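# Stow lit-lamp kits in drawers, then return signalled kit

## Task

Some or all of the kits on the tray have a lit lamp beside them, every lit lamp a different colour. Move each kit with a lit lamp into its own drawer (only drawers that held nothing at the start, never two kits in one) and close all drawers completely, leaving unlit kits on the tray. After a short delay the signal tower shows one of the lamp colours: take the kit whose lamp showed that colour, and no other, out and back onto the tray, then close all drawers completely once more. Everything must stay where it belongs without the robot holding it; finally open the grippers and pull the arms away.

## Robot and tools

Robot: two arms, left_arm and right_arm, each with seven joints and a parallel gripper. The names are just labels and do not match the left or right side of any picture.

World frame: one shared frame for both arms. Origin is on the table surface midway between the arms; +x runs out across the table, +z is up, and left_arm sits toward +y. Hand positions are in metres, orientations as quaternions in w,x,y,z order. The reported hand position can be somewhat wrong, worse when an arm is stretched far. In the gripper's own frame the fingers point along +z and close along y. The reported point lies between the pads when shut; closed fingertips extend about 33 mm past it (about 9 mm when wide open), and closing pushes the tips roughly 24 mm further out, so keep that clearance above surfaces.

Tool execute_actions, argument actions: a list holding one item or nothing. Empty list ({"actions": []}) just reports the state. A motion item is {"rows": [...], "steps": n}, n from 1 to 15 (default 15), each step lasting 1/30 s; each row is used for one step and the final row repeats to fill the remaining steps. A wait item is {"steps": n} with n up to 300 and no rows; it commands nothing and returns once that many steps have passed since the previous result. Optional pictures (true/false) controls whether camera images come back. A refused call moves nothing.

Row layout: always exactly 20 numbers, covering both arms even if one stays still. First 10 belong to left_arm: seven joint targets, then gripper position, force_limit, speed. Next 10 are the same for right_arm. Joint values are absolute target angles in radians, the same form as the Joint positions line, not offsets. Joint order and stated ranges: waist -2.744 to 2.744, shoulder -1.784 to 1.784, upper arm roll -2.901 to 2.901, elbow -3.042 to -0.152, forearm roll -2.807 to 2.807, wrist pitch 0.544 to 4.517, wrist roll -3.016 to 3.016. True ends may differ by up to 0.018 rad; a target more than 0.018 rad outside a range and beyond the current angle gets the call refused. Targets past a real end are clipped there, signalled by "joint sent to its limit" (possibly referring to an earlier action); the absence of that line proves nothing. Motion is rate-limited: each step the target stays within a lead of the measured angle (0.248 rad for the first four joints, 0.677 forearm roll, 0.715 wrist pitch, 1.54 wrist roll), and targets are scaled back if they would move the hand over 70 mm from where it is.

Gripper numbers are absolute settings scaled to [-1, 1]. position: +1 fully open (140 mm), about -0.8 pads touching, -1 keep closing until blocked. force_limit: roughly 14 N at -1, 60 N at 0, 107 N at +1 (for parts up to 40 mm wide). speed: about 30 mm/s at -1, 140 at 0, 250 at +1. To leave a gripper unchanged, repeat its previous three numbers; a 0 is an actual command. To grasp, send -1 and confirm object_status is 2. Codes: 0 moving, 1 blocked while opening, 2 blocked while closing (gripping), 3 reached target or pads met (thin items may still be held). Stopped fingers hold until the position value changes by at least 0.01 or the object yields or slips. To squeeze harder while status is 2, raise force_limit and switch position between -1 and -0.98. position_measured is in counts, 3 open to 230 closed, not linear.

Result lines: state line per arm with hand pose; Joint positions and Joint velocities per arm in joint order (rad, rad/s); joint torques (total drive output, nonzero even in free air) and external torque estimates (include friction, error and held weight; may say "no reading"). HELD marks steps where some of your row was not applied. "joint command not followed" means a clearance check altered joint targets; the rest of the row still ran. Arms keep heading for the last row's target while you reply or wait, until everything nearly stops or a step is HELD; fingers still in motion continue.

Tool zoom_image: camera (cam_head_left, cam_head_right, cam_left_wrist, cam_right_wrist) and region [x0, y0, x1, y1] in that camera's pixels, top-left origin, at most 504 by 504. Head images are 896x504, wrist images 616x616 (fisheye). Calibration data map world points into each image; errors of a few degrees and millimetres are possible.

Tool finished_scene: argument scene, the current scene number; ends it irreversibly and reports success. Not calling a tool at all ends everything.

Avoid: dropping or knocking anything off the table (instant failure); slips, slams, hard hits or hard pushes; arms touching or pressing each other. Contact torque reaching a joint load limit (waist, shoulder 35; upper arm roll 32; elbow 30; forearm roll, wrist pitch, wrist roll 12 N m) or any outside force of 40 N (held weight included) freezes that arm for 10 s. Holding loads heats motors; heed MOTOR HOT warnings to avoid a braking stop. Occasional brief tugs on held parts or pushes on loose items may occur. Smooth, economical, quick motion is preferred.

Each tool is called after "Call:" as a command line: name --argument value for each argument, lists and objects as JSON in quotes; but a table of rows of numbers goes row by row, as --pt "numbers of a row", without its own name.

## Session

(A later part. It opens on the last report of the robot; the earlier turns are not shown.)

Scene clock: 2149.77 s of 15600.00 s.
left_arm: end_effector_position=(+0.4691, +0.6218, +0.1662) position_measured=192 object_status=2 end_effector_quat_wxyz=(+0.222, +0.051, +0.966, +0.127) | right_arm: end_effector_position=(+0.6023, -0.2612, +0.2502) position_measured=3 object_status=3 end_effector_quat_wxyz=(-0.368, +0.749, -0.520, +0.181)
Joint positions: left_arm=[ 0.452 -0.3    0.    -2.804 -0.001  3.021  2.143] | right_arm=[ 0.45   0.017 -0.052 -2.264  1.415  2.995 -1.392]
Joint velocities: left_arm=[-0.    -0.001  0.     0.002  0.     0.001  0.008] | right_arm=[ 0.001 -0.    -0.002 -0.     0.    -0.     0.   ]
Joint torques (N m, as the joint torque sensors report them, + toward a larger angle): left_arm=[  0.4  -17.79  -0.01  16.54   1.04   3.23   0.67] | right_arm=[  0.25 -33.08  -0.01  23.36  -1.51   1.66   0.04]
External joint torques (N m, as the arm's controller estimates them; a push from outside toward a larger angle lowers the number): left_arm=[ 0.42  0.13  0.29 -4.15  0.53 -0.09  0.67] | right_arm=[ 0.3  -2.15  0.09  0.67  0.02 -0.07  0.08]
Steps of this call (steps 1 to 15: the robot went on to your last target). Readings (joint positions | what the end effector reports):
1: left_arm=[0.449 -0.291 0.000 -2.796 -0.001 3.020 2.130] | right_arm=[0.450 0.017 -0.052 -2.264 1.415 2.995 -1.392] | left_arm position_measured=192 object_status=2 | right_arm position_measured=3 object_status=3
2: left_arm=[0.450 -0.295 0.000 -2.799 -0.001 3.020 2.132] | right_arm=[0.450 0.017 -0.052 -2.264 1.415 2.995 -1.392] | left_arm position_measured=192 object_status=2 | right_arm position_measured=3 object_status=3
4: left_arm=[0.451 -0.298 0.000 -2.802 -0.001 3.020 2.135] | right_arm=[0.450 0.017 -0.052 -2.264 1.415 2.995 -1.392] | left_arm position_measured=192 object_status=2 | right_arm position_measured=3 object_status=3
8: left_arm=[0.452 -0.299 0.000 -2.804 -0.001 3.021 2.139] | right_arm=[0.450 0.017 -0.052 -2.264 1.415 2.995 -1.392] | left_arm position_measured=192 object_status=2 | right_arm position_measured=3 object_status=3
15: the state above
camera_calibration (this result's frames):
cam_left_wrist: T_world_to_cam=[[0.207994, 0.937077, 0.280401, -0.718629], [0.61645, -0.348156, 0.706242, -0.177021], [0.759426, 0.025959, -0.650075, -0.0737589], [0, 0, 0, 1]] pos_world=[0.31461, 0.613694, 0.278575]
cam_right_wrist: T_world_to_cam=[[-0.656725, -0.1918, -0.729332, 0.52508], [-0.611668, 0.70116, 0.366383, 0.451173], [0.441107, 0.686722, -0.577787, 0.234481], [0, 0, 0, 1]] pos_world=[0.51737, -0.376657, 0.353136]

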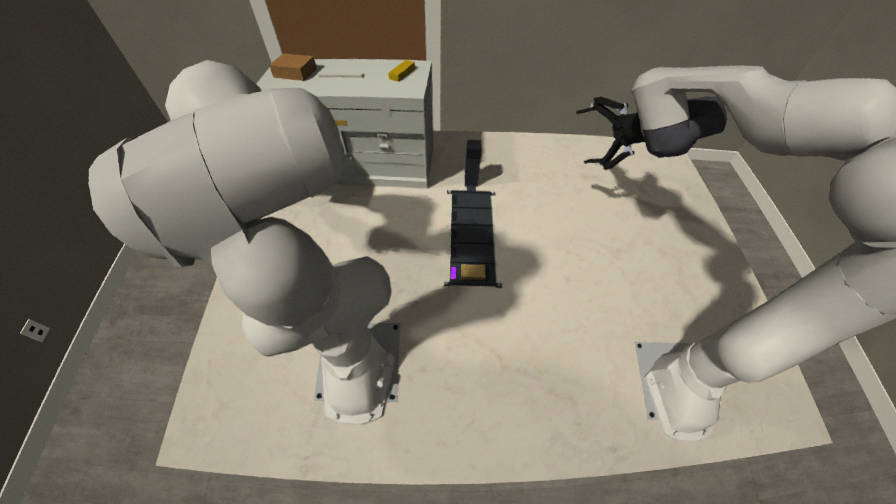

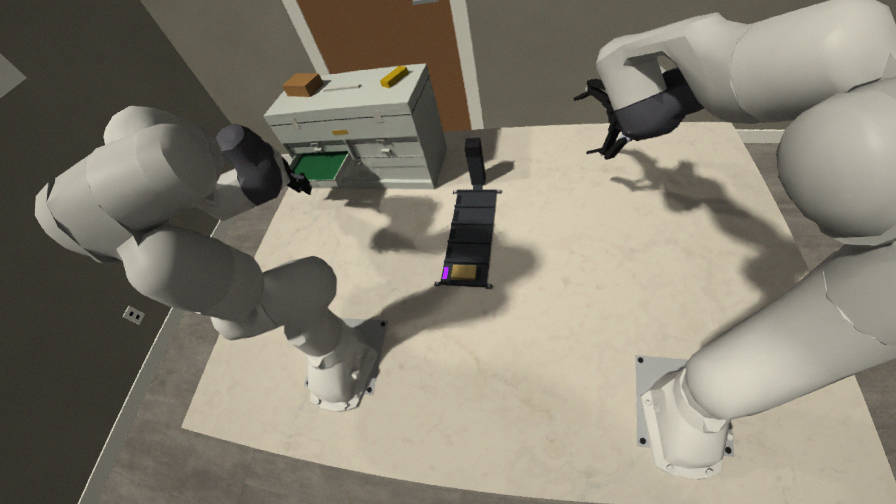

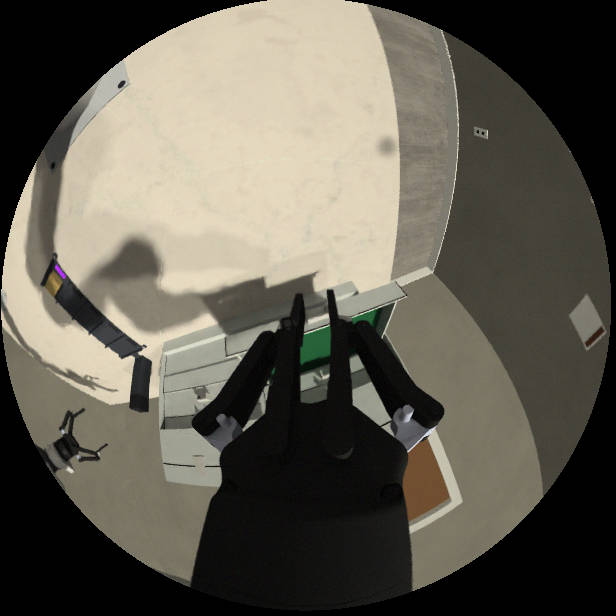

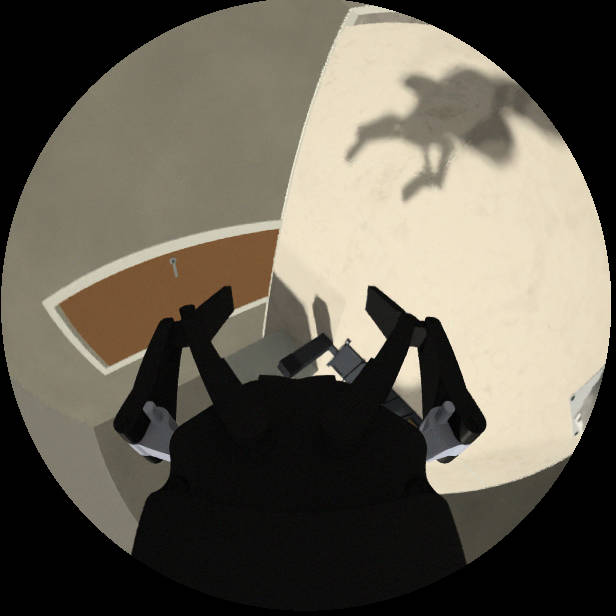

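Call:
execute_actions --actions '[{"rows":[[0.452,-0.30,0,-2.804,0,3.021,2.143,0,0,0,0.45,0.017,-0.05,-2.264,1.415,2.995,-1.392,1,0,0]],"steps":12}]' --pictures false

Call:
execute_actions --actions '[{"rows":[[0.494,-0.4177,0,-2.9135,0,3.0058,2.19,0,0,0,0.45,0.017,-0.05,-2.264,1.415,2.995,-1.392,1,0,0]],"steps":12}]' --pictures false

Call:
execute_actions --actions '[{"rows":[[0.494,-0.44,0,-2.88,0,2.45,2.0,0.4,0,0,0.45,0.017,-0.05,-2.264,1.415,2.995,-1.392,1,0,0]],"steps":15}]' --pictures false

Call:
execute_actions --actions '[{"rows":[[-0.2,-0.466,0,-2.85,0,2.42,1.3,0.4,0,0,0.45,0.017,-0.05,-2.264,1.415,2.995,-1.392,1,0,0]],"steps":15}]' --pictures false

Call:
execute_actions --actions '[{"rows":[[-0.865,-0.294,0,-2.7319,0,2.441,0.717,0.4,0,0,0.45,0.017,-0.05,-2.264,1.415,2.995,-1.392,1,0,0]],"steps":15}]' --pictures false

Call:
execute_actions --actions '[{"steps":45}]'

Scene clock: 2168.50 s of 15600.00 s.
left_arm: end_effector_position=(+0.4692, +0.6218, +0.1663) position_measured=129 object_status=0 end_effector_quat_wxyz=(+0.222, +0.051, +0.965, +0.127) | right_arm: end_effector_position=(+0.6023, -0.2612, +0.2502) position_measured=3 object_status=3 end_effector_quat_wxyz=(-0.368, +0.749, -0.520, +0.181)
Joint positions: left_arm=[ 0.452 -0.3    0.    -2.804 -0.001  3.021  2.144] | right_arm=[ 0.45   0.017 -0.052 -2.264  1.415  2.995 -1.392]
Joint velocities: left_arm=[ 0.     0.001 -0.001  0.001  0.    -0.     0.001] | right_arm=[-0.    -0.     0.001  0.001  0.001  0.001  0.001]
Joint torques (N m, as the joint torque sensors report them, + toward a larger angle): left_arm=[ -0.3  -17.63  -0.14  19.9    1.03   3.38  -0.02] | right_arm=[  0.45 -32.65  -0.14  22.88  -1.54   1.62   0.02]
External joint torques (N m, as the arm's controller estimates them; a push from outside toward a larger angle lowers the number): left_arm=[-0.29  0.21  0.16 -0.71  0.51  0.09 -0.02] | right_arm=[ 0.44 -1.74 -0.1   0.17 -0.01 -0.11  0.06]
Steps of this call (steps 1 to 15: the robot went on to your last target; steps 16 to 90: nothing new was sent; then 15.33 s passed at rest; steps 91 to 102: all 12 steps of this action). Readings (joint positions | what the end effector reports):
91: left_arm=[0.452 -0.300 0.000 -2.804 -0.001 3.021 2.144] | right_arm=[0.450 0.017 -0.052 -2.264 1.415 2.995 -1.392] | left_arm position_measured=192 object_status=0 | right_arm position_measured=3 object_status=3
92: left_arm=[0.452 -0.300 0.000 -2.804 -0.001 3.021 2.144] | right_arm=[0.450 0.017 -0.052 -2.264 1.415 2.995 -1.392] | left_arm position_measured=191 object_status=0 | right_arm position_measured=3 object_status=3
94: left_arm=[0.452 -0.300 0.000 -2.804 -0.001 3.021 2.144] | right_arm=[0.450 0.017 -0.052 -2.264 1.415 2.995 -1.392] | left_arm position_measured=171 object_status=0 | right_arm position_measured=3 object_status=3
98: left_arm=[0.452 -0.300 0.000 -2.804 -0.001 3.021 2.144] | right_arm=[0.450 0.017 -0.052 -2.264 1.415 2.995 -1.392] | left_arm position_measured=140 object_status=0 | right_arm position_measured=3 object_status=3
102: the state above

Scene clock: 2168.90 s of 15600.00 s.
left_arm: end_effector_position=(+0.4285, +0.6219, +0.1643) position_measured=129 object_status=3 end_effector_quat_wxyz=(+0.216, +0.047, +0.966, +0.134) | right_arm: end_effector_position=(+0.6023, -0.2612, +0.2502) position_measured=3 object_status=3 end_effector_quat_wxyz=(-0.368, +0.749, -0.520, +0.181)
Joint positions: left_arm=[ 0.491 -0.415 -0.001 -2.911  0.     3.011  2.173] | right_arm=[ 0.45   0.017 -0.052 -2.264  1.415  2.995 -1.392]
Joint velocities: left_arm=[ 0.002 -0.007 -0.001 -0.007 -0.003 -0.006  0.035] | right_arm=[-0.    -0.001 -0.     0.    -0.001  0.001  0.001]
Joint torques (N m, as the joint torque sensors report them, + toward a larger angle): left_arm=[  1.76 -14.76   0.36  20.02   0.69   2.91   0.45] | right_arm=[  0.77 -32.91  -0.1   22.75  -1.59   1.59   0.  ]
External joint torques (N m, as the arm's controller estimates them; a push from outside toward a larger angle lowers the number): left_arm=[ 1.77 -0.95  0.77 -0.67  0.18 -0.38  0.45] | right_arm=[ 0.78 -1.89 -0.03  0.   -0.05 -0.15  0.05]
Steps of this call (steps 1 to 12: all 12 steps of this action). Readings (joint positions | what the end effector reports):
1: left_arm=[0.460 -0.325 -0.003 -2.829 0.000 3.020 2.148] | right_arm=[0.450 0.017 -0.052 -2.264 1.415 2.995 -1.392] | left_arm position_measured=129 object_status=0 | right_arm position_measured=3 object_status=3
2: left_arm=[0.470 -0.358 -0.002 -2.859 0.000 3.018 2.152] | right_arm=[0.450 0.017 -0.052 -2.264 1.415 2.995 -1.392] | left_arm position_measured=129 object_status=0 | right_arm position_measured=3 object_status=3
4: left_arm=[0.484 -0.394 -0.001 -2.891 0.000 3.015 2.158] | right_arm=[0.450 0.017 -0.052 -2.264 1.415 2.995 -1.392] | left_arm position_measured=129 object_status=3 | right_arm position_measured=3 object_status=3
8: left_arm=[0.490 -0.412 -0.001 -2.909 0.000 3.012 2.167] | right_arm=[0.450 0.017 -0.052 -2.264 1.415 2.995 -1.392] | left_arm position_measured=129 object_status=3 | right_arm position_measured=3 object_status=3
12: the state above

Scene clock: 2169.40 s of 15600.00 s.
left_arm: end_effector_position=(+0.3229, +0.5636, +0.0999) position_measured=78 object_status=3 end_effector_quat_wxyz=(+0.027, -0.012, +0.999, +0.015) | right_arm: end_effector_position=(+0.6023, -0.2612, +0.2502) position_measured=3 object_status=3 end_effector_quat_wxyz=(-0.368, +0.749, -0.520, +0.181)
Joint positions: left_arm=[ 0.491 -0.437 -0.001 -2.883  0.     2.506  2.052] | right_arm=[ 0.45   0.017 -0.052 -2.264  1.415  2.995 -1.392]
Joint velocities: left_arm=[ 0.    -0.003 -0.     0.004 -0.001 -0.32  -0.151] | right_arm=[-0.001 -0.001  0.    -0.001  0.001 -0.001  0.   ]
Joint torques (N m, as the joint torque sensors report them, + toward a larger angle): left_arm=[  0.43 -14.43   0.37  20.96   0.87   2.09  -0.47] | right_arm=[  0.52 -32.44  -0.01  23.02  -1.52   1.62   0.02]
External joint torques (N m, as the arm's controller estimates them; a push from outside toward a larger angle lowers the number): left_arm=[ 0.42 -1.12  0.76 -0.07  0.32 -0.61 -0.47] | right_arm=[ 0.56 -1.48  0.08  0.35  0.01 -0.11  0.07]
Steps of this call (steps 1 to 15: all 15 steps of this action). Readings (joint positions | what the end effector reports):
1: left_arm=[0.491 -0.418 -0.001 -2.907 0.000 2.970 2.166] | right_arm=[0.450 0.017 -0.052 -2.264 1.415 2.995 -1.392] | left_arm position_measured=129 object_status=0 | right_arm position_measured=3 object_status=3
2: left_arm=[0.491 -0.421 -0.001 -2.902 0.000 2.925 2.158] | right_arm=[0.450 0.017 -0.052 -2.264 1.415 2.995 -1.392] | left_arm position_measured=122 object_status=0 | right_arm position_measured=3 object_status=3
4: left_arm=[0.491 -0.427 -0.001 -2.895 0.000 2.837 2.142] | right_arm=[0.450 0.017 -0.052 -2.264 1.415 2.995 -1.392] | left_arm position_measured=107 object_status=0 | right_arm position_measured=3 object_status=3
8: left_arm=[0.491 -0.434 -0.001 -2.886 0.000 2.666 2.104] | right_arm=[0.450 0.017 -0.052 -2.264 1.415 2.995 -1.392] | left_arm position_measured=79 object_status=0 | right_arm position_measured=3 object_status=3
15: the state above

Scene clock: 2169.90 s of 15600.00 s.
left_arm: end_effector_position=(+0.3628, +0.3272, +0.1156) position_measured=78 object_status=3 end_effector_quat_wxyz=(+0.023, +0.049, +0.999, -0.002) | right_arm: end_effector_position=(+0.6023, -0.2612, +0.2502) position_measured=3 object_status=3 end_effector_quat_wxyz=(-0.368, +0.749, -0.520, +0.181)
Joint positions: left_arm=[-0.188 -0.464 -0.005 -2.849 -0.001  2.432  1.49 ] | right_arm=[ 0.45   0.017 -0.052 -2.264  1.415  2.995 -1.392]
Joint velocities: left_arm=[-0.139 -0.001  0.007 -0.001 -0.002 -0.047 -0.605] | right_arm=[0.001 0.001 0.001 0.001 0.002 0.    0.001]
Joint torques (N m, as the joint torque sensors report them, + toward a larger angle): left_arm=[ -1.03 -13.51   3.28  20.11   1.04   2.1   -0.36] | right_arm=[  0.33 -32.93  -0.21  23.22  -1.53   1.62   0.01]
External joint torques (N m, as the arm's controller estimates them; a push from outside toward a larger angle lowers the number): left_arm=[-2.46 -0.72  2.37 -1.09  0.55 -0.42 -0.36] | right_arm=[ 0.32 -1.93 -0.16  0.45  0.01 -0.12  0.05]
Steps of this call (steps 1 to 15: all 15 steps of this action). Readings (joint positions | what the end effector reports):
1: left_arm=[0.449 -0.440 0.011 -2.880 -0.001 2.493 1.996] | right_arm=[0.450 0.017 -0.052 -2.264 1.415 2.995 -1.392] | left_arm position_measured=78 object_status=3 | right_arm position_measured=3 object_status=3
2: left_arm=[0.391 -0.445 0.011 -2.874 -0.001 2.484 1.942] | right_arm=[0.450 0.017 -0.052 -2.264 1.415 2.995 -1.392] | left_arm position_measured=78 object_status=3 | right_arm position_measured=3 object_status=3
4: left_arm=[0.270 -0.454 0.007 -2.861 -0.001 2.470 1.845] | right_arm=[0.450 0.017 -0.052 -2.264 1.415 2.995 -1.392] | left_arm position_measured=78 object_status=3 | right_arm position_measured=3 object_status=3
8: left_arm=[0.027 -0.462 0.003 -2.851 -0.001 2.452 1.693] | right_arm=[0.450 0.017 -0.052 -2.264 1.415 2.995 -1.392] | left_arm position_measured=78 object_status=3 | right_arm position_measured=3 object_status=3
15: the state above

Scene clock: 2170.40 s of 15600.00 s.
left_arm: end_effector_position=(+0.2665, +0.1017, +0.1019) position_measured=78 object_status=3 end_effector_quat_wxyz=(+0.001, +0.099, +0.995, +0.000) | right_arm: end_effector_position=(+0.6023, -0.2612, +0.2502) position_measured=3 object_status=3 end_effector_quat_wxyz=(-0.368, +0.749, -0.520, +0.181)
Joint positions: left_arm=[-0.853 -0.297 -0.007 -2.733 -0.001  2.437  0.926] | right_arm=[ 0.45   0.017 -0.052 -2.264  1.415  2.995 -1.392]
Joint velocities: left_arm=[-0.165  0.012  0.007 -0.001  0.001 -0.001 -0.668] | right_arm=[ 0.    -0.    -0.     0.    -0.001  0.     0.002]
Joint torques (N m, as the joint torque sensors report them, + toward a larger angle): left_arm=[  0.55 -16.08   4.23  21.33   1.07   3.11  -0.2 ] | right_arm=[  0.45 -32.95  -0.15  23.42  -1.56   1.68   0.01]
External joint torques (N m, as the arm's controller estimates them; a push from outside toward a larger angle lowers the number): left_arm=[-1.7   2.12  2.06  0.78  0.67  0.67 -0.2 ] | right_arm=[ 0.52 -1.86 -0.02  0.65 -0.02 -0.07  0.06]
Steps of this call (steps 1 to 15: all 15 steps of this action). Readings (joint positions | what the end effector reports):
1: left_arm=[-0.228 -0.438 0.007 -2.829 -0.002 2.431 1.436] | right_arm=[0.450 0.017 -0.052 -2.264 1.415 2.995 -1.392] | left_arm position_measured=78 object_status=3 | right_arm position_measured=3 object_status=3
2: left_arm=[-0.282 -0.404 0.008 -2.804 -0.002 2.433 1.383] | right_arm=[0.450 0.017 -0.052 -2.264 1.415 2.995 -1.392] | left_arm position_measured=78 object_status=3 | right_arm position_measured=3 object_status=3
4: left_arm=[-0.393 -0.356 0.007 -2.772 -0.002 2.434 1.290] | right_arm=[0.450 0.017 -0.052 -2.264 1.415 2.995 -1.392] | left_arm position_measured=78 object_status=3 | right_arm position_measured=3 object_status=3
8: left_arm=[-0.618 -0.314 0.004 -2.744 -0.002 2.436 1.140] | right_arm=[0.450 0.017 -0.052 -2.264 1.415 2.995 -1.392] | left_arm position_measured=78 object_status=3 | right_arm position_measured=3 object_status=3
15: the state above

Scene clock: 2171.90 s of 15600.00 s.
left_arm: end_effector_position=(+0.2647, +0.1003, +0.1016) position_measured=78 object_status=3 end_effector_quat_wxyz=(-0.000, +0.002, +1.000, -0.000) | right_arm: end_effector_position=(+0.6023, -0.2612, +0.2502) position_measured=3 object_status=3 end_effector_quat_wxyz=(-0.368, +0.749, -0.520, +0.181)
Joint positions: left_arm=[-0.862 -0.296 -0.003 -2.733 -0.001  2.437  0.725] | right_arm=[ 0.45   0.017 -0.052 -2.264  1.415  2.995 -1.392]
Joint velocities: left_arm=[ 0.    -0.     0.    -0.    -0.001 -0.    -0.004] | right_arm=[-0.001  0.001 -0.    -0.001 -0.     0.     0.   ]
Joint torques (N m, as the joint torque sensors report them, + toward a larger angle): left_arm=[ -1.81 -16.57   1.95  21.14   1.07   3.13  -0.19] | right_arm=[  0.16 -32.76  -0.1   22.88  -1.52   1.69   0.  ]
External joint torques (N m, as the arm's controller estimates them; a push from outside toward a larger angle lowers the number): left_arm=[-1.86  1.43  2.15  0.51  0.57  0.68 -0.19] | right_arm=[ 0.28 -1.96  0.09  0.31  0.   -0.05  0.04]
Steps of this call (steps 1 to 45: the robot went on to your last target). Readings (joint positions | what the end effector reports):
1: left_arm=[-0.857 -0.296 -0.006 -2.733 -0.001 2.437 0.905] | right_arm=[0.450 0.017 -0.052 -2.264 1.415 2.995 -1.392] | left_arm position_measured=78 object_status=3 | right_arm position_measured=3 object_status=3
2: left_arm=[-0.859 -0.296 -0.006 -2.733 -0.001 2.437 0.886] | right_arm=[0.450 0.017 -0.052 -2.264 1.415 2.995 -1.392] | left_arm position_measured=78 object_status=3 | right_arm position_measured=3 object_status=3
4: left_arm=[-0.861 -0.296 -0.004 -2.733 -0.001 2.437 0.854] | right_arm=[0.450 0.017 -0.052 -2.264 1.415 2.995 -1.392] | left_arm position_measured=78 object_status=3 | right_arm position_measured=3 object_status=3
8: left_arm=[-0.862 -0.296 -0.003 -2.733 -0.001 2.437 0.808] | right_arm=[0.450 0.017 -0.052 -2.264 1.415 2.995 -1.392] | left_arm position_measured=78 object_status=3 | right_arm position_measured=3 object_status=3
45: the state above
All arms were judged still, so your last target was given up. Only a new action makes them travel on or press farther. Fingers that are still opening or closing keep moving.
camera_calibration (this result's frames):
cam_left_wrist: T_world_to_cam=[[0.162624, 0.985093, -0.0560847, -0.127927], [0.899268, -0.124585, 0.41928, -0.255082], [0.406042, -0.11862, -0.906123, 0.187073], [0, 0, 0, 1]] pos_world=[0.174232, 0.116432, 0.269288]
cam_right_wrist: T_world_to_cam=[[-0.656725, -0.1918, -0.729332, 0.52508], [-0.611668, 0.70116, 0.366383, 0.451173], [0.441107, 0.686722, -0.577787, 0.234481], [0, 0, 0, 1]] pos_world=[0.51737, -0.376657, 0.353136]

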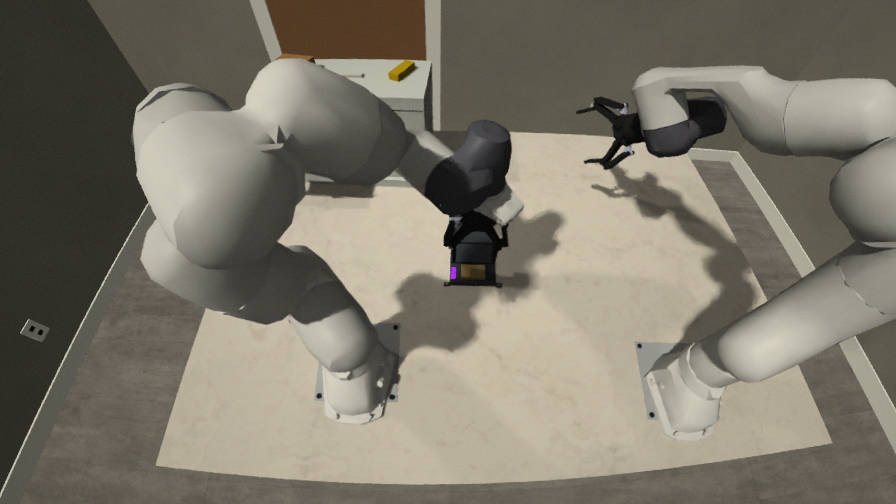

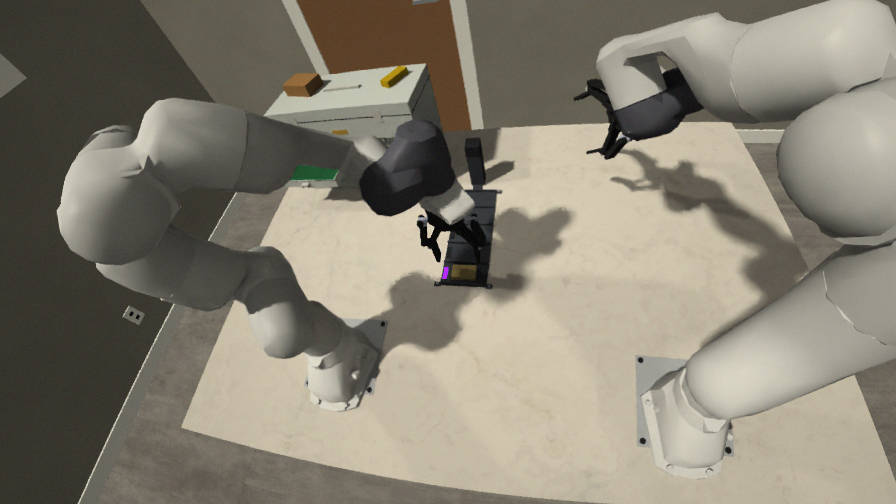

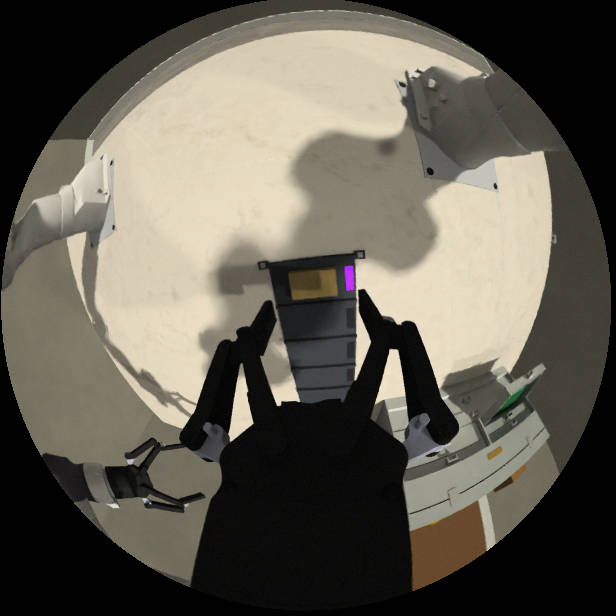

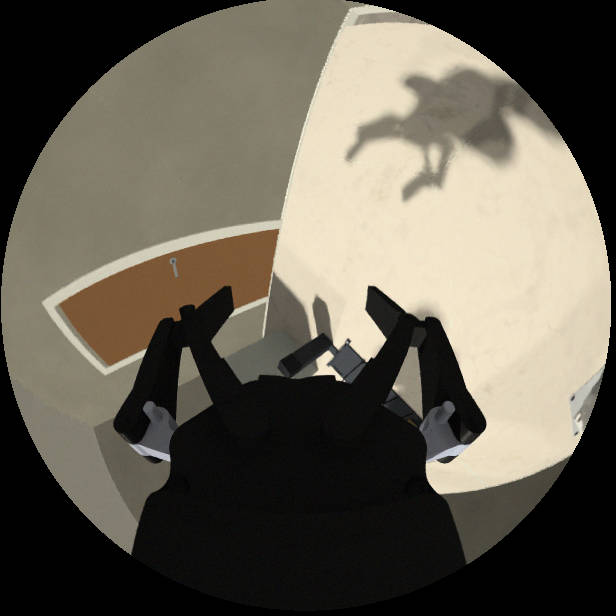

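Call:
execute_actions --actions '[{"rows":[[-0.865,-0.1874,0,-2.7594,0,2.575,0.72,0.4,0,0,0.45,0.017,-0.05,-2.264,1.415,2.995,-1.392,1,0,0]],"steps":15}]' --pictures false

Call:
execute_actions --actions '[{"rows":[[-0.865,-0.0991,0,-2.7693,0,2.673,0.72,0.4,0,0,0.45,0.017,-0.05,-2.264,1.415,2.995,-1.392,1,0,0]],"steps":15}]' --pictures false

Call:
execute_actions --actions '[{"steps":20}]'

Scene clock: 2181.93 s of 15600.00 s.
left_arm: end_effector_position=(+0.2631, +0.1022, +0.0609) position_measured=78 object_status=3 end_effector_quat_wxyz=(-0.003, +0.001, +1.000, +0.003) | right_arm: end_effector_position=(+0.6023, -0.2612, +0.2502) position_measured=3 object_status=3 end_effector_quat_wxyz=(-0.368, +0.749, -0.520, +0.181)
Joint positions: left_arm=[-0.862 -0.189 -0.002 -2.761 -0.001  2.564  0.724] | right_arm=[ 0.45   0.017 -0.052 -2.264  1.415  2.995 -1.392]
Joint velocities: left_arm=[-0.001  0.001 -0.002 -0.    -0.001  0.043  0.   ] | right_arm=[-0.001  0.     0.    -0.     0.002  0.    -0.001]
Joint torques (N m, as the joint torque sensors report them, + toward a larger angle): left_arm=[ -2.48 -19.03   1.98  19.08   0.98   3.2   -0.17] | right_arm=[  0.13 -32.93  -0.07  23.34  -1.51   1.66  -0.05]
External joint torques (N m, as the arm's controller estimates them; a push from outside toward a larger angle lowers the number): left_arm=[-2.42  0.83  2.2   0.35  0.55  0.78 -0.17] | right_arm=[ 0.11 -2.11 -0.03  0.74  0.02 -0.06 -0.01]
Steps of this call (steps 1 to 90: nothing new was sent; then 6.53 s passed at rest; steps 91 to 105: all 15 steps of this action). Readings (joint positions | what the end effector reports):
91: left_arm=[-0.862 -0.278 -0.002 -2.733 -0.001 2.462 0.724] | right_arm=[0.450 0.017 -0.052 -2.264 1.415 2.995 -1.392] | left_arm position_measured=78 object_status=3 | right_arm position_measured=3 object_status=3
92: left_arm=[-0.862 -0.250 -0.002 -2.737 -0.001 2.483 0.724] | right_arm=[0.450 0.017 -0.052 -2.264 1.415 2.995 -1.392] | left_arm position_measured=78 object_status=3 | right_arm position_measured=3 object_status=3
94: left_arm=[-0.862 -0.210 -0.002 -2.752 -0.001 2.511 0.724] | right_arm=[0.450 0.017 -0.052 -2.264 1.415 2.995 -1.392] | left_arm position_measured=78 object_status=3 | right_arm position_measured=3 object_status=3
98: left_arm=[-0.862 -0.189 -0.002 -2.761 -0.001 2.542 0.724] | right_arm=[0.450 0.017 -0.052 -2.264 1.415 2.995 -1.392] | left_arm position_measured=78 object_status=3 | right_arm position_measured=3 object_status=3
105: the state above

Scene clock: 2182.43 s of 15600.00 s.
left_arm: end_effector_position=(+0.2635, +0.1017, +0.0323) position_measured=78 object_status=3 end_effector_quat_wxyz=(-0.002, +0.001, +1.000, +0.002) | right_arm: end_effector_position=(+0.6023, -0.2612, +0.2502) position_measured=3 object_status=3 end_effector_quat_wxyz=(-0.368, +0.749, -0.520, +0.181)
Joint positions: left_arm=[-0.862 -0.101 -0.002 -2.77  -0.001  2.663  0.724] | right_arm=[ 0.45   0.017 -0.052 -2.264  1.415  2.995 -1.392]
Joint velocities: left_arm=[-0.001  0.001 -0.     0.001  0.001  0.034 -0.003] | right_arm=[ 0.     0.002 -0.     0.001 -0.    -0.001 -0.002]
Joint torques (N m, as the joint torque sensors report them, + toward a larger angle): left_arm=[ -2.62 -19.7    1.89  18.18   0.99   3.15  -0.17] | right_arm=[  0.16 -33.07  -0.36  23.16  -1.52   1.61   0.02]
External joint torques (N m, as the arm's controller estimates them; a push from outside toward a larger angle lowers the number): left_arm=[-2.58  1.81  2.02  0.91  0.63  0.72 -0.17] | right_arm=[ 0.08 -2.2  -0.38  0.48  0.02 -0.1   0.07]
Steps of this call (steps 1 to 15: all 15 steps of this action). Readings (joint positions | what the end effector reports):
1: left_arm=[-0.862 -0.174 -0.002 -2.759 -0.001 2.583 0.724] | right_arm=[0.450 0.017 -0.052 -2.264 1.415 2.995 -1.392] | left_arm position_measured=78 object_status=3 | right_arm position_measured=3 object_status=3
2: left_arm=[-0.862 -0.151 -0.002 -2.759 -0.001 2.600 0.724] | right_arm=[0.450 0.017 -0.052 -2.264 1.415 2.995 -1.392] | left_arm position_measured=78 object_status=3 | right_arm position_measured=3 object_status=3
4: left_arm=[-0.862 -0.118 -0.002 -2.766 -0.001 2.621 0.724] | right_arm=[0.450 0.017 -0.052 -2.264 1.415 2.995 -1.392] | left_arm position_measured=78 object_status=3 | right_arm position_measured=3 object_status=3
8: left_arm=[-0.862 -0.101 -0.002 -2.770 -0.001 2.646 0.724] | right_arm=[0.450 0.017 -0.052 -2.264 1.415 2.995 -1.392] | left_arm position_measured=78 object_status=3 | right_arm position_measured=3 object_status=3
15: the state above

Scene clock: 2183.10 s of 15600.00 s.
left_arm: end_effector_position=(+0.2647, +0.1004, +0.0327) position_measured=78 object_status=3 end_effector_quat_wxyz=(-0.000, +0.001, +1.000, +0.000) | right_arm: end_effector_position=(+0.6023, -0.2612, +0.2502) position_measured=3 object_status=3 end_effector_quat_wxyz=(-0.368, +0.749, -0.520, +0.181)
Joint positions: left_arm=[-0.862 -0.101 -0.002 -2.77  -0.001  2.669  0.724] | right_arm=[ 0.45   0.017 -0.052 -2.264  1.415  2.995 -1.392]
Joint velocities: left_arm=[-0.001  0.    -0.    -0.001  0.     0.    -0.001] | right_arm=[-0.001  0.    -0.001  0.    -0.    -0.    -0.001]
Joint torques (N m, as the joint torque sensors report them, + toward a larger angle): left_arm=[ -1.49 -19.95   1.29  16.79   0.95   3.17  -0.06] | right_arm=[  0.36 -32.8   -0.46  23.3   -1.57   1.67   0.05]
External joint torques (N m, as the arm's controller estimates them; a push from outside toward a larger angle lowers the number): left_arm=[-1.53  1.54  1.34 -0.45  0.6   0.73 -0.06] | right_arm=[ 0.39 -1.88 -0.37  0.6  -0.04 -0.06  0.09]
Steps of this call (steps 1 to 15: the robot went on to your last target; steps 16 to 20: nothing new was sent). Readings (joint positions | what the end effector reports):
1: left_arm=[-0.862 -0.101 -0.002 -2.770 -0.001 2.664 0.724] | right_arm=[0.450 0.017 -0.052 -2.264 1.415 2.995 -1.392] | left_arm position_measured=78 object_status=3 | right_arm position_measured=3 object_status=3
2: left_arm=[-0.862 -0.101 -0.002 -2.770 -0.001 2.665 0.724] | right_arm=[0.450 0.017 -0.052 -2.264 1.415 2.995 -1.392] | left_arm position_measured=78 object_status=3 | right_arm position_measured=3 object_status=3
4: left_arm=[-0.862 -0.101 -0.002 -2.770 -0.001 2.666 0.724] | right_arm=[0.450 0.017 -0.052 -2.264 1.415 2.995 -1.392] | left_arm position_measured=78 object_status=3 | right_arm position_measured=3 object_status=3
8: left_arm=[-0.862 -0.101 -0.002 -2.770 -0.001 2.668 0.724] | right_arm=[0.450 0.017 -0.052 -2.264 1.415 2.995 -1.392] | left_arm position_measured=78 object_status=3 | right_arm position_measured=3 object_status=3
20: the state above
All arms were judged still, so your last target was given up. Only a new action makes them travel on or press farther. Fingers that are still opening or closing keep moving.
camera_calibration (this result's frames):
cam_left_wrist: T_world_to_cam=[[0.160865, 0.985393, -0.0558784, -0.131445], [0.899746, -0.123141, 0.41868, -0.226388], [0.405684, -0.117627, -0.906413, 0.124688], [0, 0, 0, 1]] pos_world=[0.174253, 0.116314, 0.200458]
cam_right_wrist: T_world_to_cam=[[-0.656725, -0.191801, -0.729332, 0.52508], [-0.611669, 0.70116, 0.366383, 0.451173], [0.441106, 0.686722, -0.577787, 0.234481], [0, 0, 0, 1]] pos_world=[0.51737, -0.376657, 0.353136]

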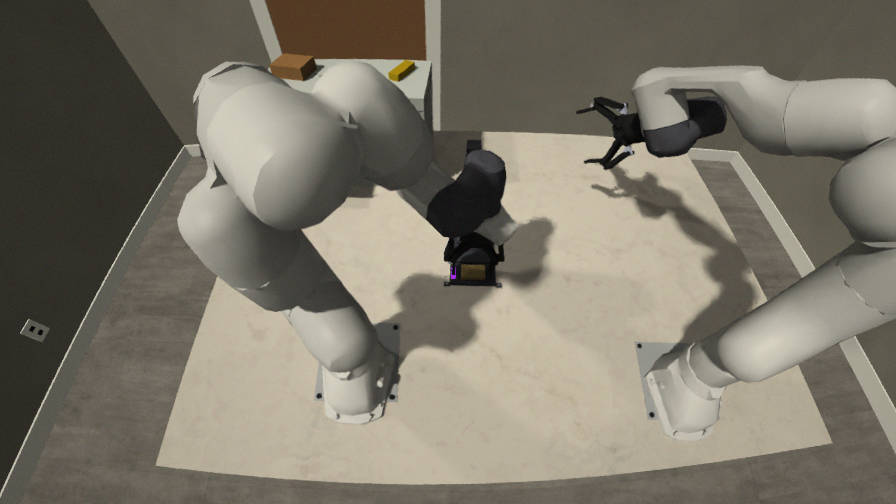

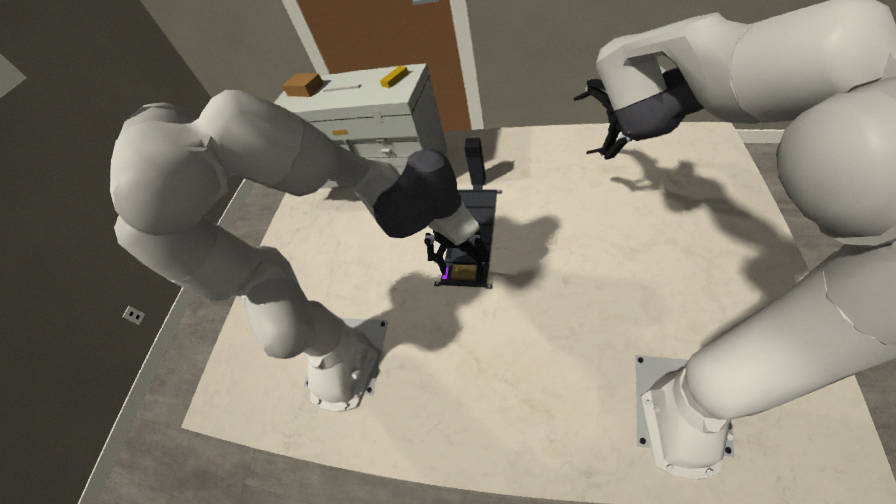

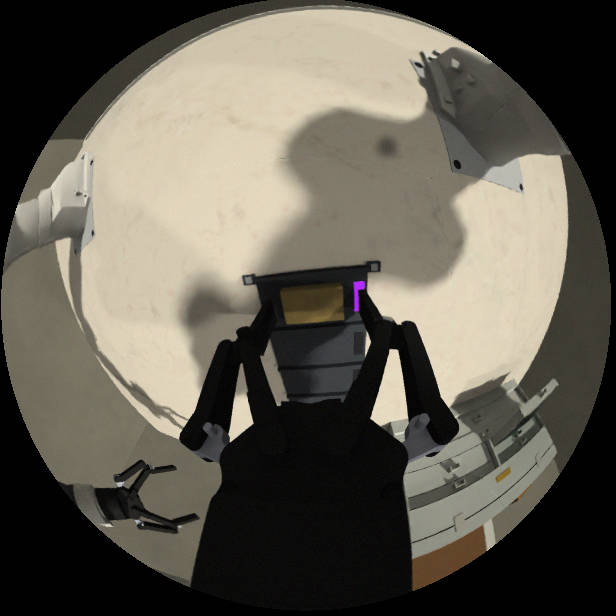

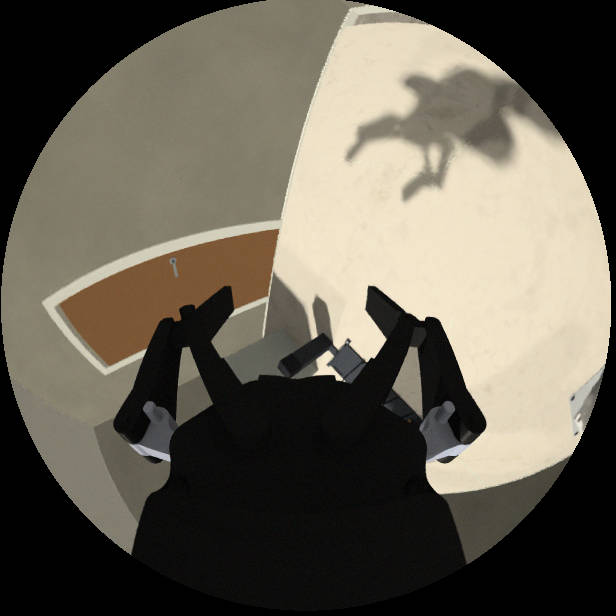

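Fine. Grip.

Call:
execute_actions --actions '[{"rows":[[-0.865,-0.0991,0,-2.7693,0,2.673,0.72,-1,0,-0.6,0.45,0.017,-0.05,-2.264,1.415,2.995,-1.392,1,0,0]],"steps":15}]' --pictures false

Call:
execute_actions --actions '[{"steps":15}]' --pictures false

Scene clock: 2190.27 s of 15600.00 s.
left_arm: end_effector_position=(+0.2652, +0.0997, +0.0333) position_measured=132 object_status=0 end_effector_quat_wxyz=(+0.000, +0.001, +1.000, -0.001) | right_arm: end_effector_position=(+0.6023, -0.2612, +0.2502) position_measured=3 object_status=3 end_effector_quat_wxyz=(-0.368, +0.749, -0.520, +0.181)
Joint positions: left_arm=[-0.862 -0.102 -0.002 -2.77  -0.001  2.669  0.724] | right_arm=[ 0.45   0.017 -0.052 -2.264  1.415  2.995 -1.392]
Joint velocities: left_arm=[0.    0.001 0.    0.    0.001 0.    0.001] | right_arm=[ 0.     0.001 -0.001  0.001 -0.001 -0.001 -0.001]
Joint torques (N m, as the joint torque sensors report them, + toward a larger angle): left_arm=[ -2.45 -19.7    2.25  17.01   0.93   3.18  -0.09] | right_arm=[  0.46 -33.12  -0.03  22.69  -1.54   1.61   0.05]
External joint torques (N m, as the arm's controller estimates them; a push from outside toward a larger angle lowers the number): left_arm=[-2.47  1.64  2.32 -0.15  0.57  0.76 -0.09] | right_arm=[ 0.39 -2.22 -0.03  0.01  0.   -0.11  0.09]
Steps of this call (steps 1 to 90: nothing new was sent; then 3.67 s passed at rest; steps 91 to 105: all 15 steps of this action). Readings (joint positions | what the end effector reports):
91: left_arm=[-0.862 -0.101 -0.002 -2.770 -0.001 2.669 0.724] | right_arm=[0.450 0.017 -0.052 -2.264 1.415 2.995 -1.392] | left_arm position_measured=78 object_status=0 | right_arm position_measured=3 object_status=3
92: left_arm=[-0.862 -0.101 -0.002 -2.770 -0.001 2.669 0.724] | right_arm=[0.450 0.017 -0.052 -2.264 1.415 2.995 -1.392] | left_arm position_measured=82 object_status=0 | right_arm position_measured=3 object_status=3
94: left_arm=[-0.862 -0.101 -0.002 -2.770 -0.001 2.669 0.724] | right_arm=[0.450 0.017 -0.052 -2.264 1.415 2.995 -1.392] | left_arm position_measured=90 object_status=0 | right_arm position_measured=3 object_status=3
98: left_arm=[-0.862 -0.101 -0.002 -2.770 -0.001 2.669 0.724] | right_arm=[0.450 0.017 -0.052 -2.264 1.415 2.995 -1.392] | left_arm position_measured=106 object_status=0 | right_arm position_measured=3 object_status=3
105: the state above

Scene clock: 2190.77 s of 15600.00 s.
left_arm: end_effector_position=(+0.2652, +0.0997, +0.0333) position_measured=132 object_status=2 end_effector_quat_wxyz=(+0.000, +0.001, +1.000, -0.001) | right_arm: end_effector_position=(+0.6023, -0.2612, +0.2502) position_measured=3 object_status=3 end_effector_quat_wxyz=(-0.368, +0.749, -0.520, +0.181)
Joint positions: left_arm=[-0.862 -0.102 -0.002 -2.77  -0.001  2.669  0.724] | right_arm=[ 0.45   0.017 -0.052 -2.264  1.415  2.995 -1.392]
Joint velocities: left_arm=[ 0.     0.     0.    -0.     0.001 -0.     0.   ] | right_arm=[-0.001  0.     0.001  0.     0.001  0.001  0.001]
Joint torques (N m, as the joint torque sensors report them, + toward a larger angle): left_arm=[ -1.99 -19.24   1.8   17.82   0.94   3.19  -0.11] | right_arm=[  0.33 -32.8   -0.09  23.21  -1.5    1.64   0.07]
External joint torques (N m, as the arm's controller estimates them; a push from outside toward a larger angle lowers the number): left_arm=[-1.97  2.33  1.91  0.48  0.58  0.73 -0.11] | right_arm=[ 0.26 -2.01 -0.1   0.62  0.03 -0.08  0.11]
Steps of this call (steps 1 to 15: the robot went on to your last target). Readings (joint positions | what the end effector reports):
1: left_arm=[-0.862 -0.102 -0.002 -2.770 -0.001 2.669 0.724] | right_arm=[0.450 0.017 -0.052 -2.264 1.415 2.995 -1.392] | left_arm position_measured=132 object_status=0 | right_arm position_measured=3 object_status=3
2: left_arm=[-0.862 -0.102 -0.002 -2.770 -0.001 2.669 0.724] | right_arm=[0.450 0.017 -0.052 -2.264 1.415 2.995 -1.392] | left_arm position_measured=132 object_status=0 | right_arm position_measured=3 object_status=3
4: left_arm=[-0.862 -0.102 -0.002 -2.770 -0.001 2.669 0.724] | right_arm=[0.450 0.017 -0.052 -2.264 1.415 2.995 -1.392] | left_arm position_measured=132 object_status=0 | right_arm position_measured=3 object_status=3
8: left_arm=[-0.862 -0.102 -0.002 -2.770 -0.001 2.669 0.724] | right_arm=[0.450 0.017 -0.052 -2.264 1.415 2.995 -1.392] | left_arm position_measured=132 object_status=2 | right_arm position_measured=3 object_status=3
15: the state above
All arms were judged still, so your last target was given up. Only a new action makes them travel on or press farther. Fingers that are still opening or closing keep moving.


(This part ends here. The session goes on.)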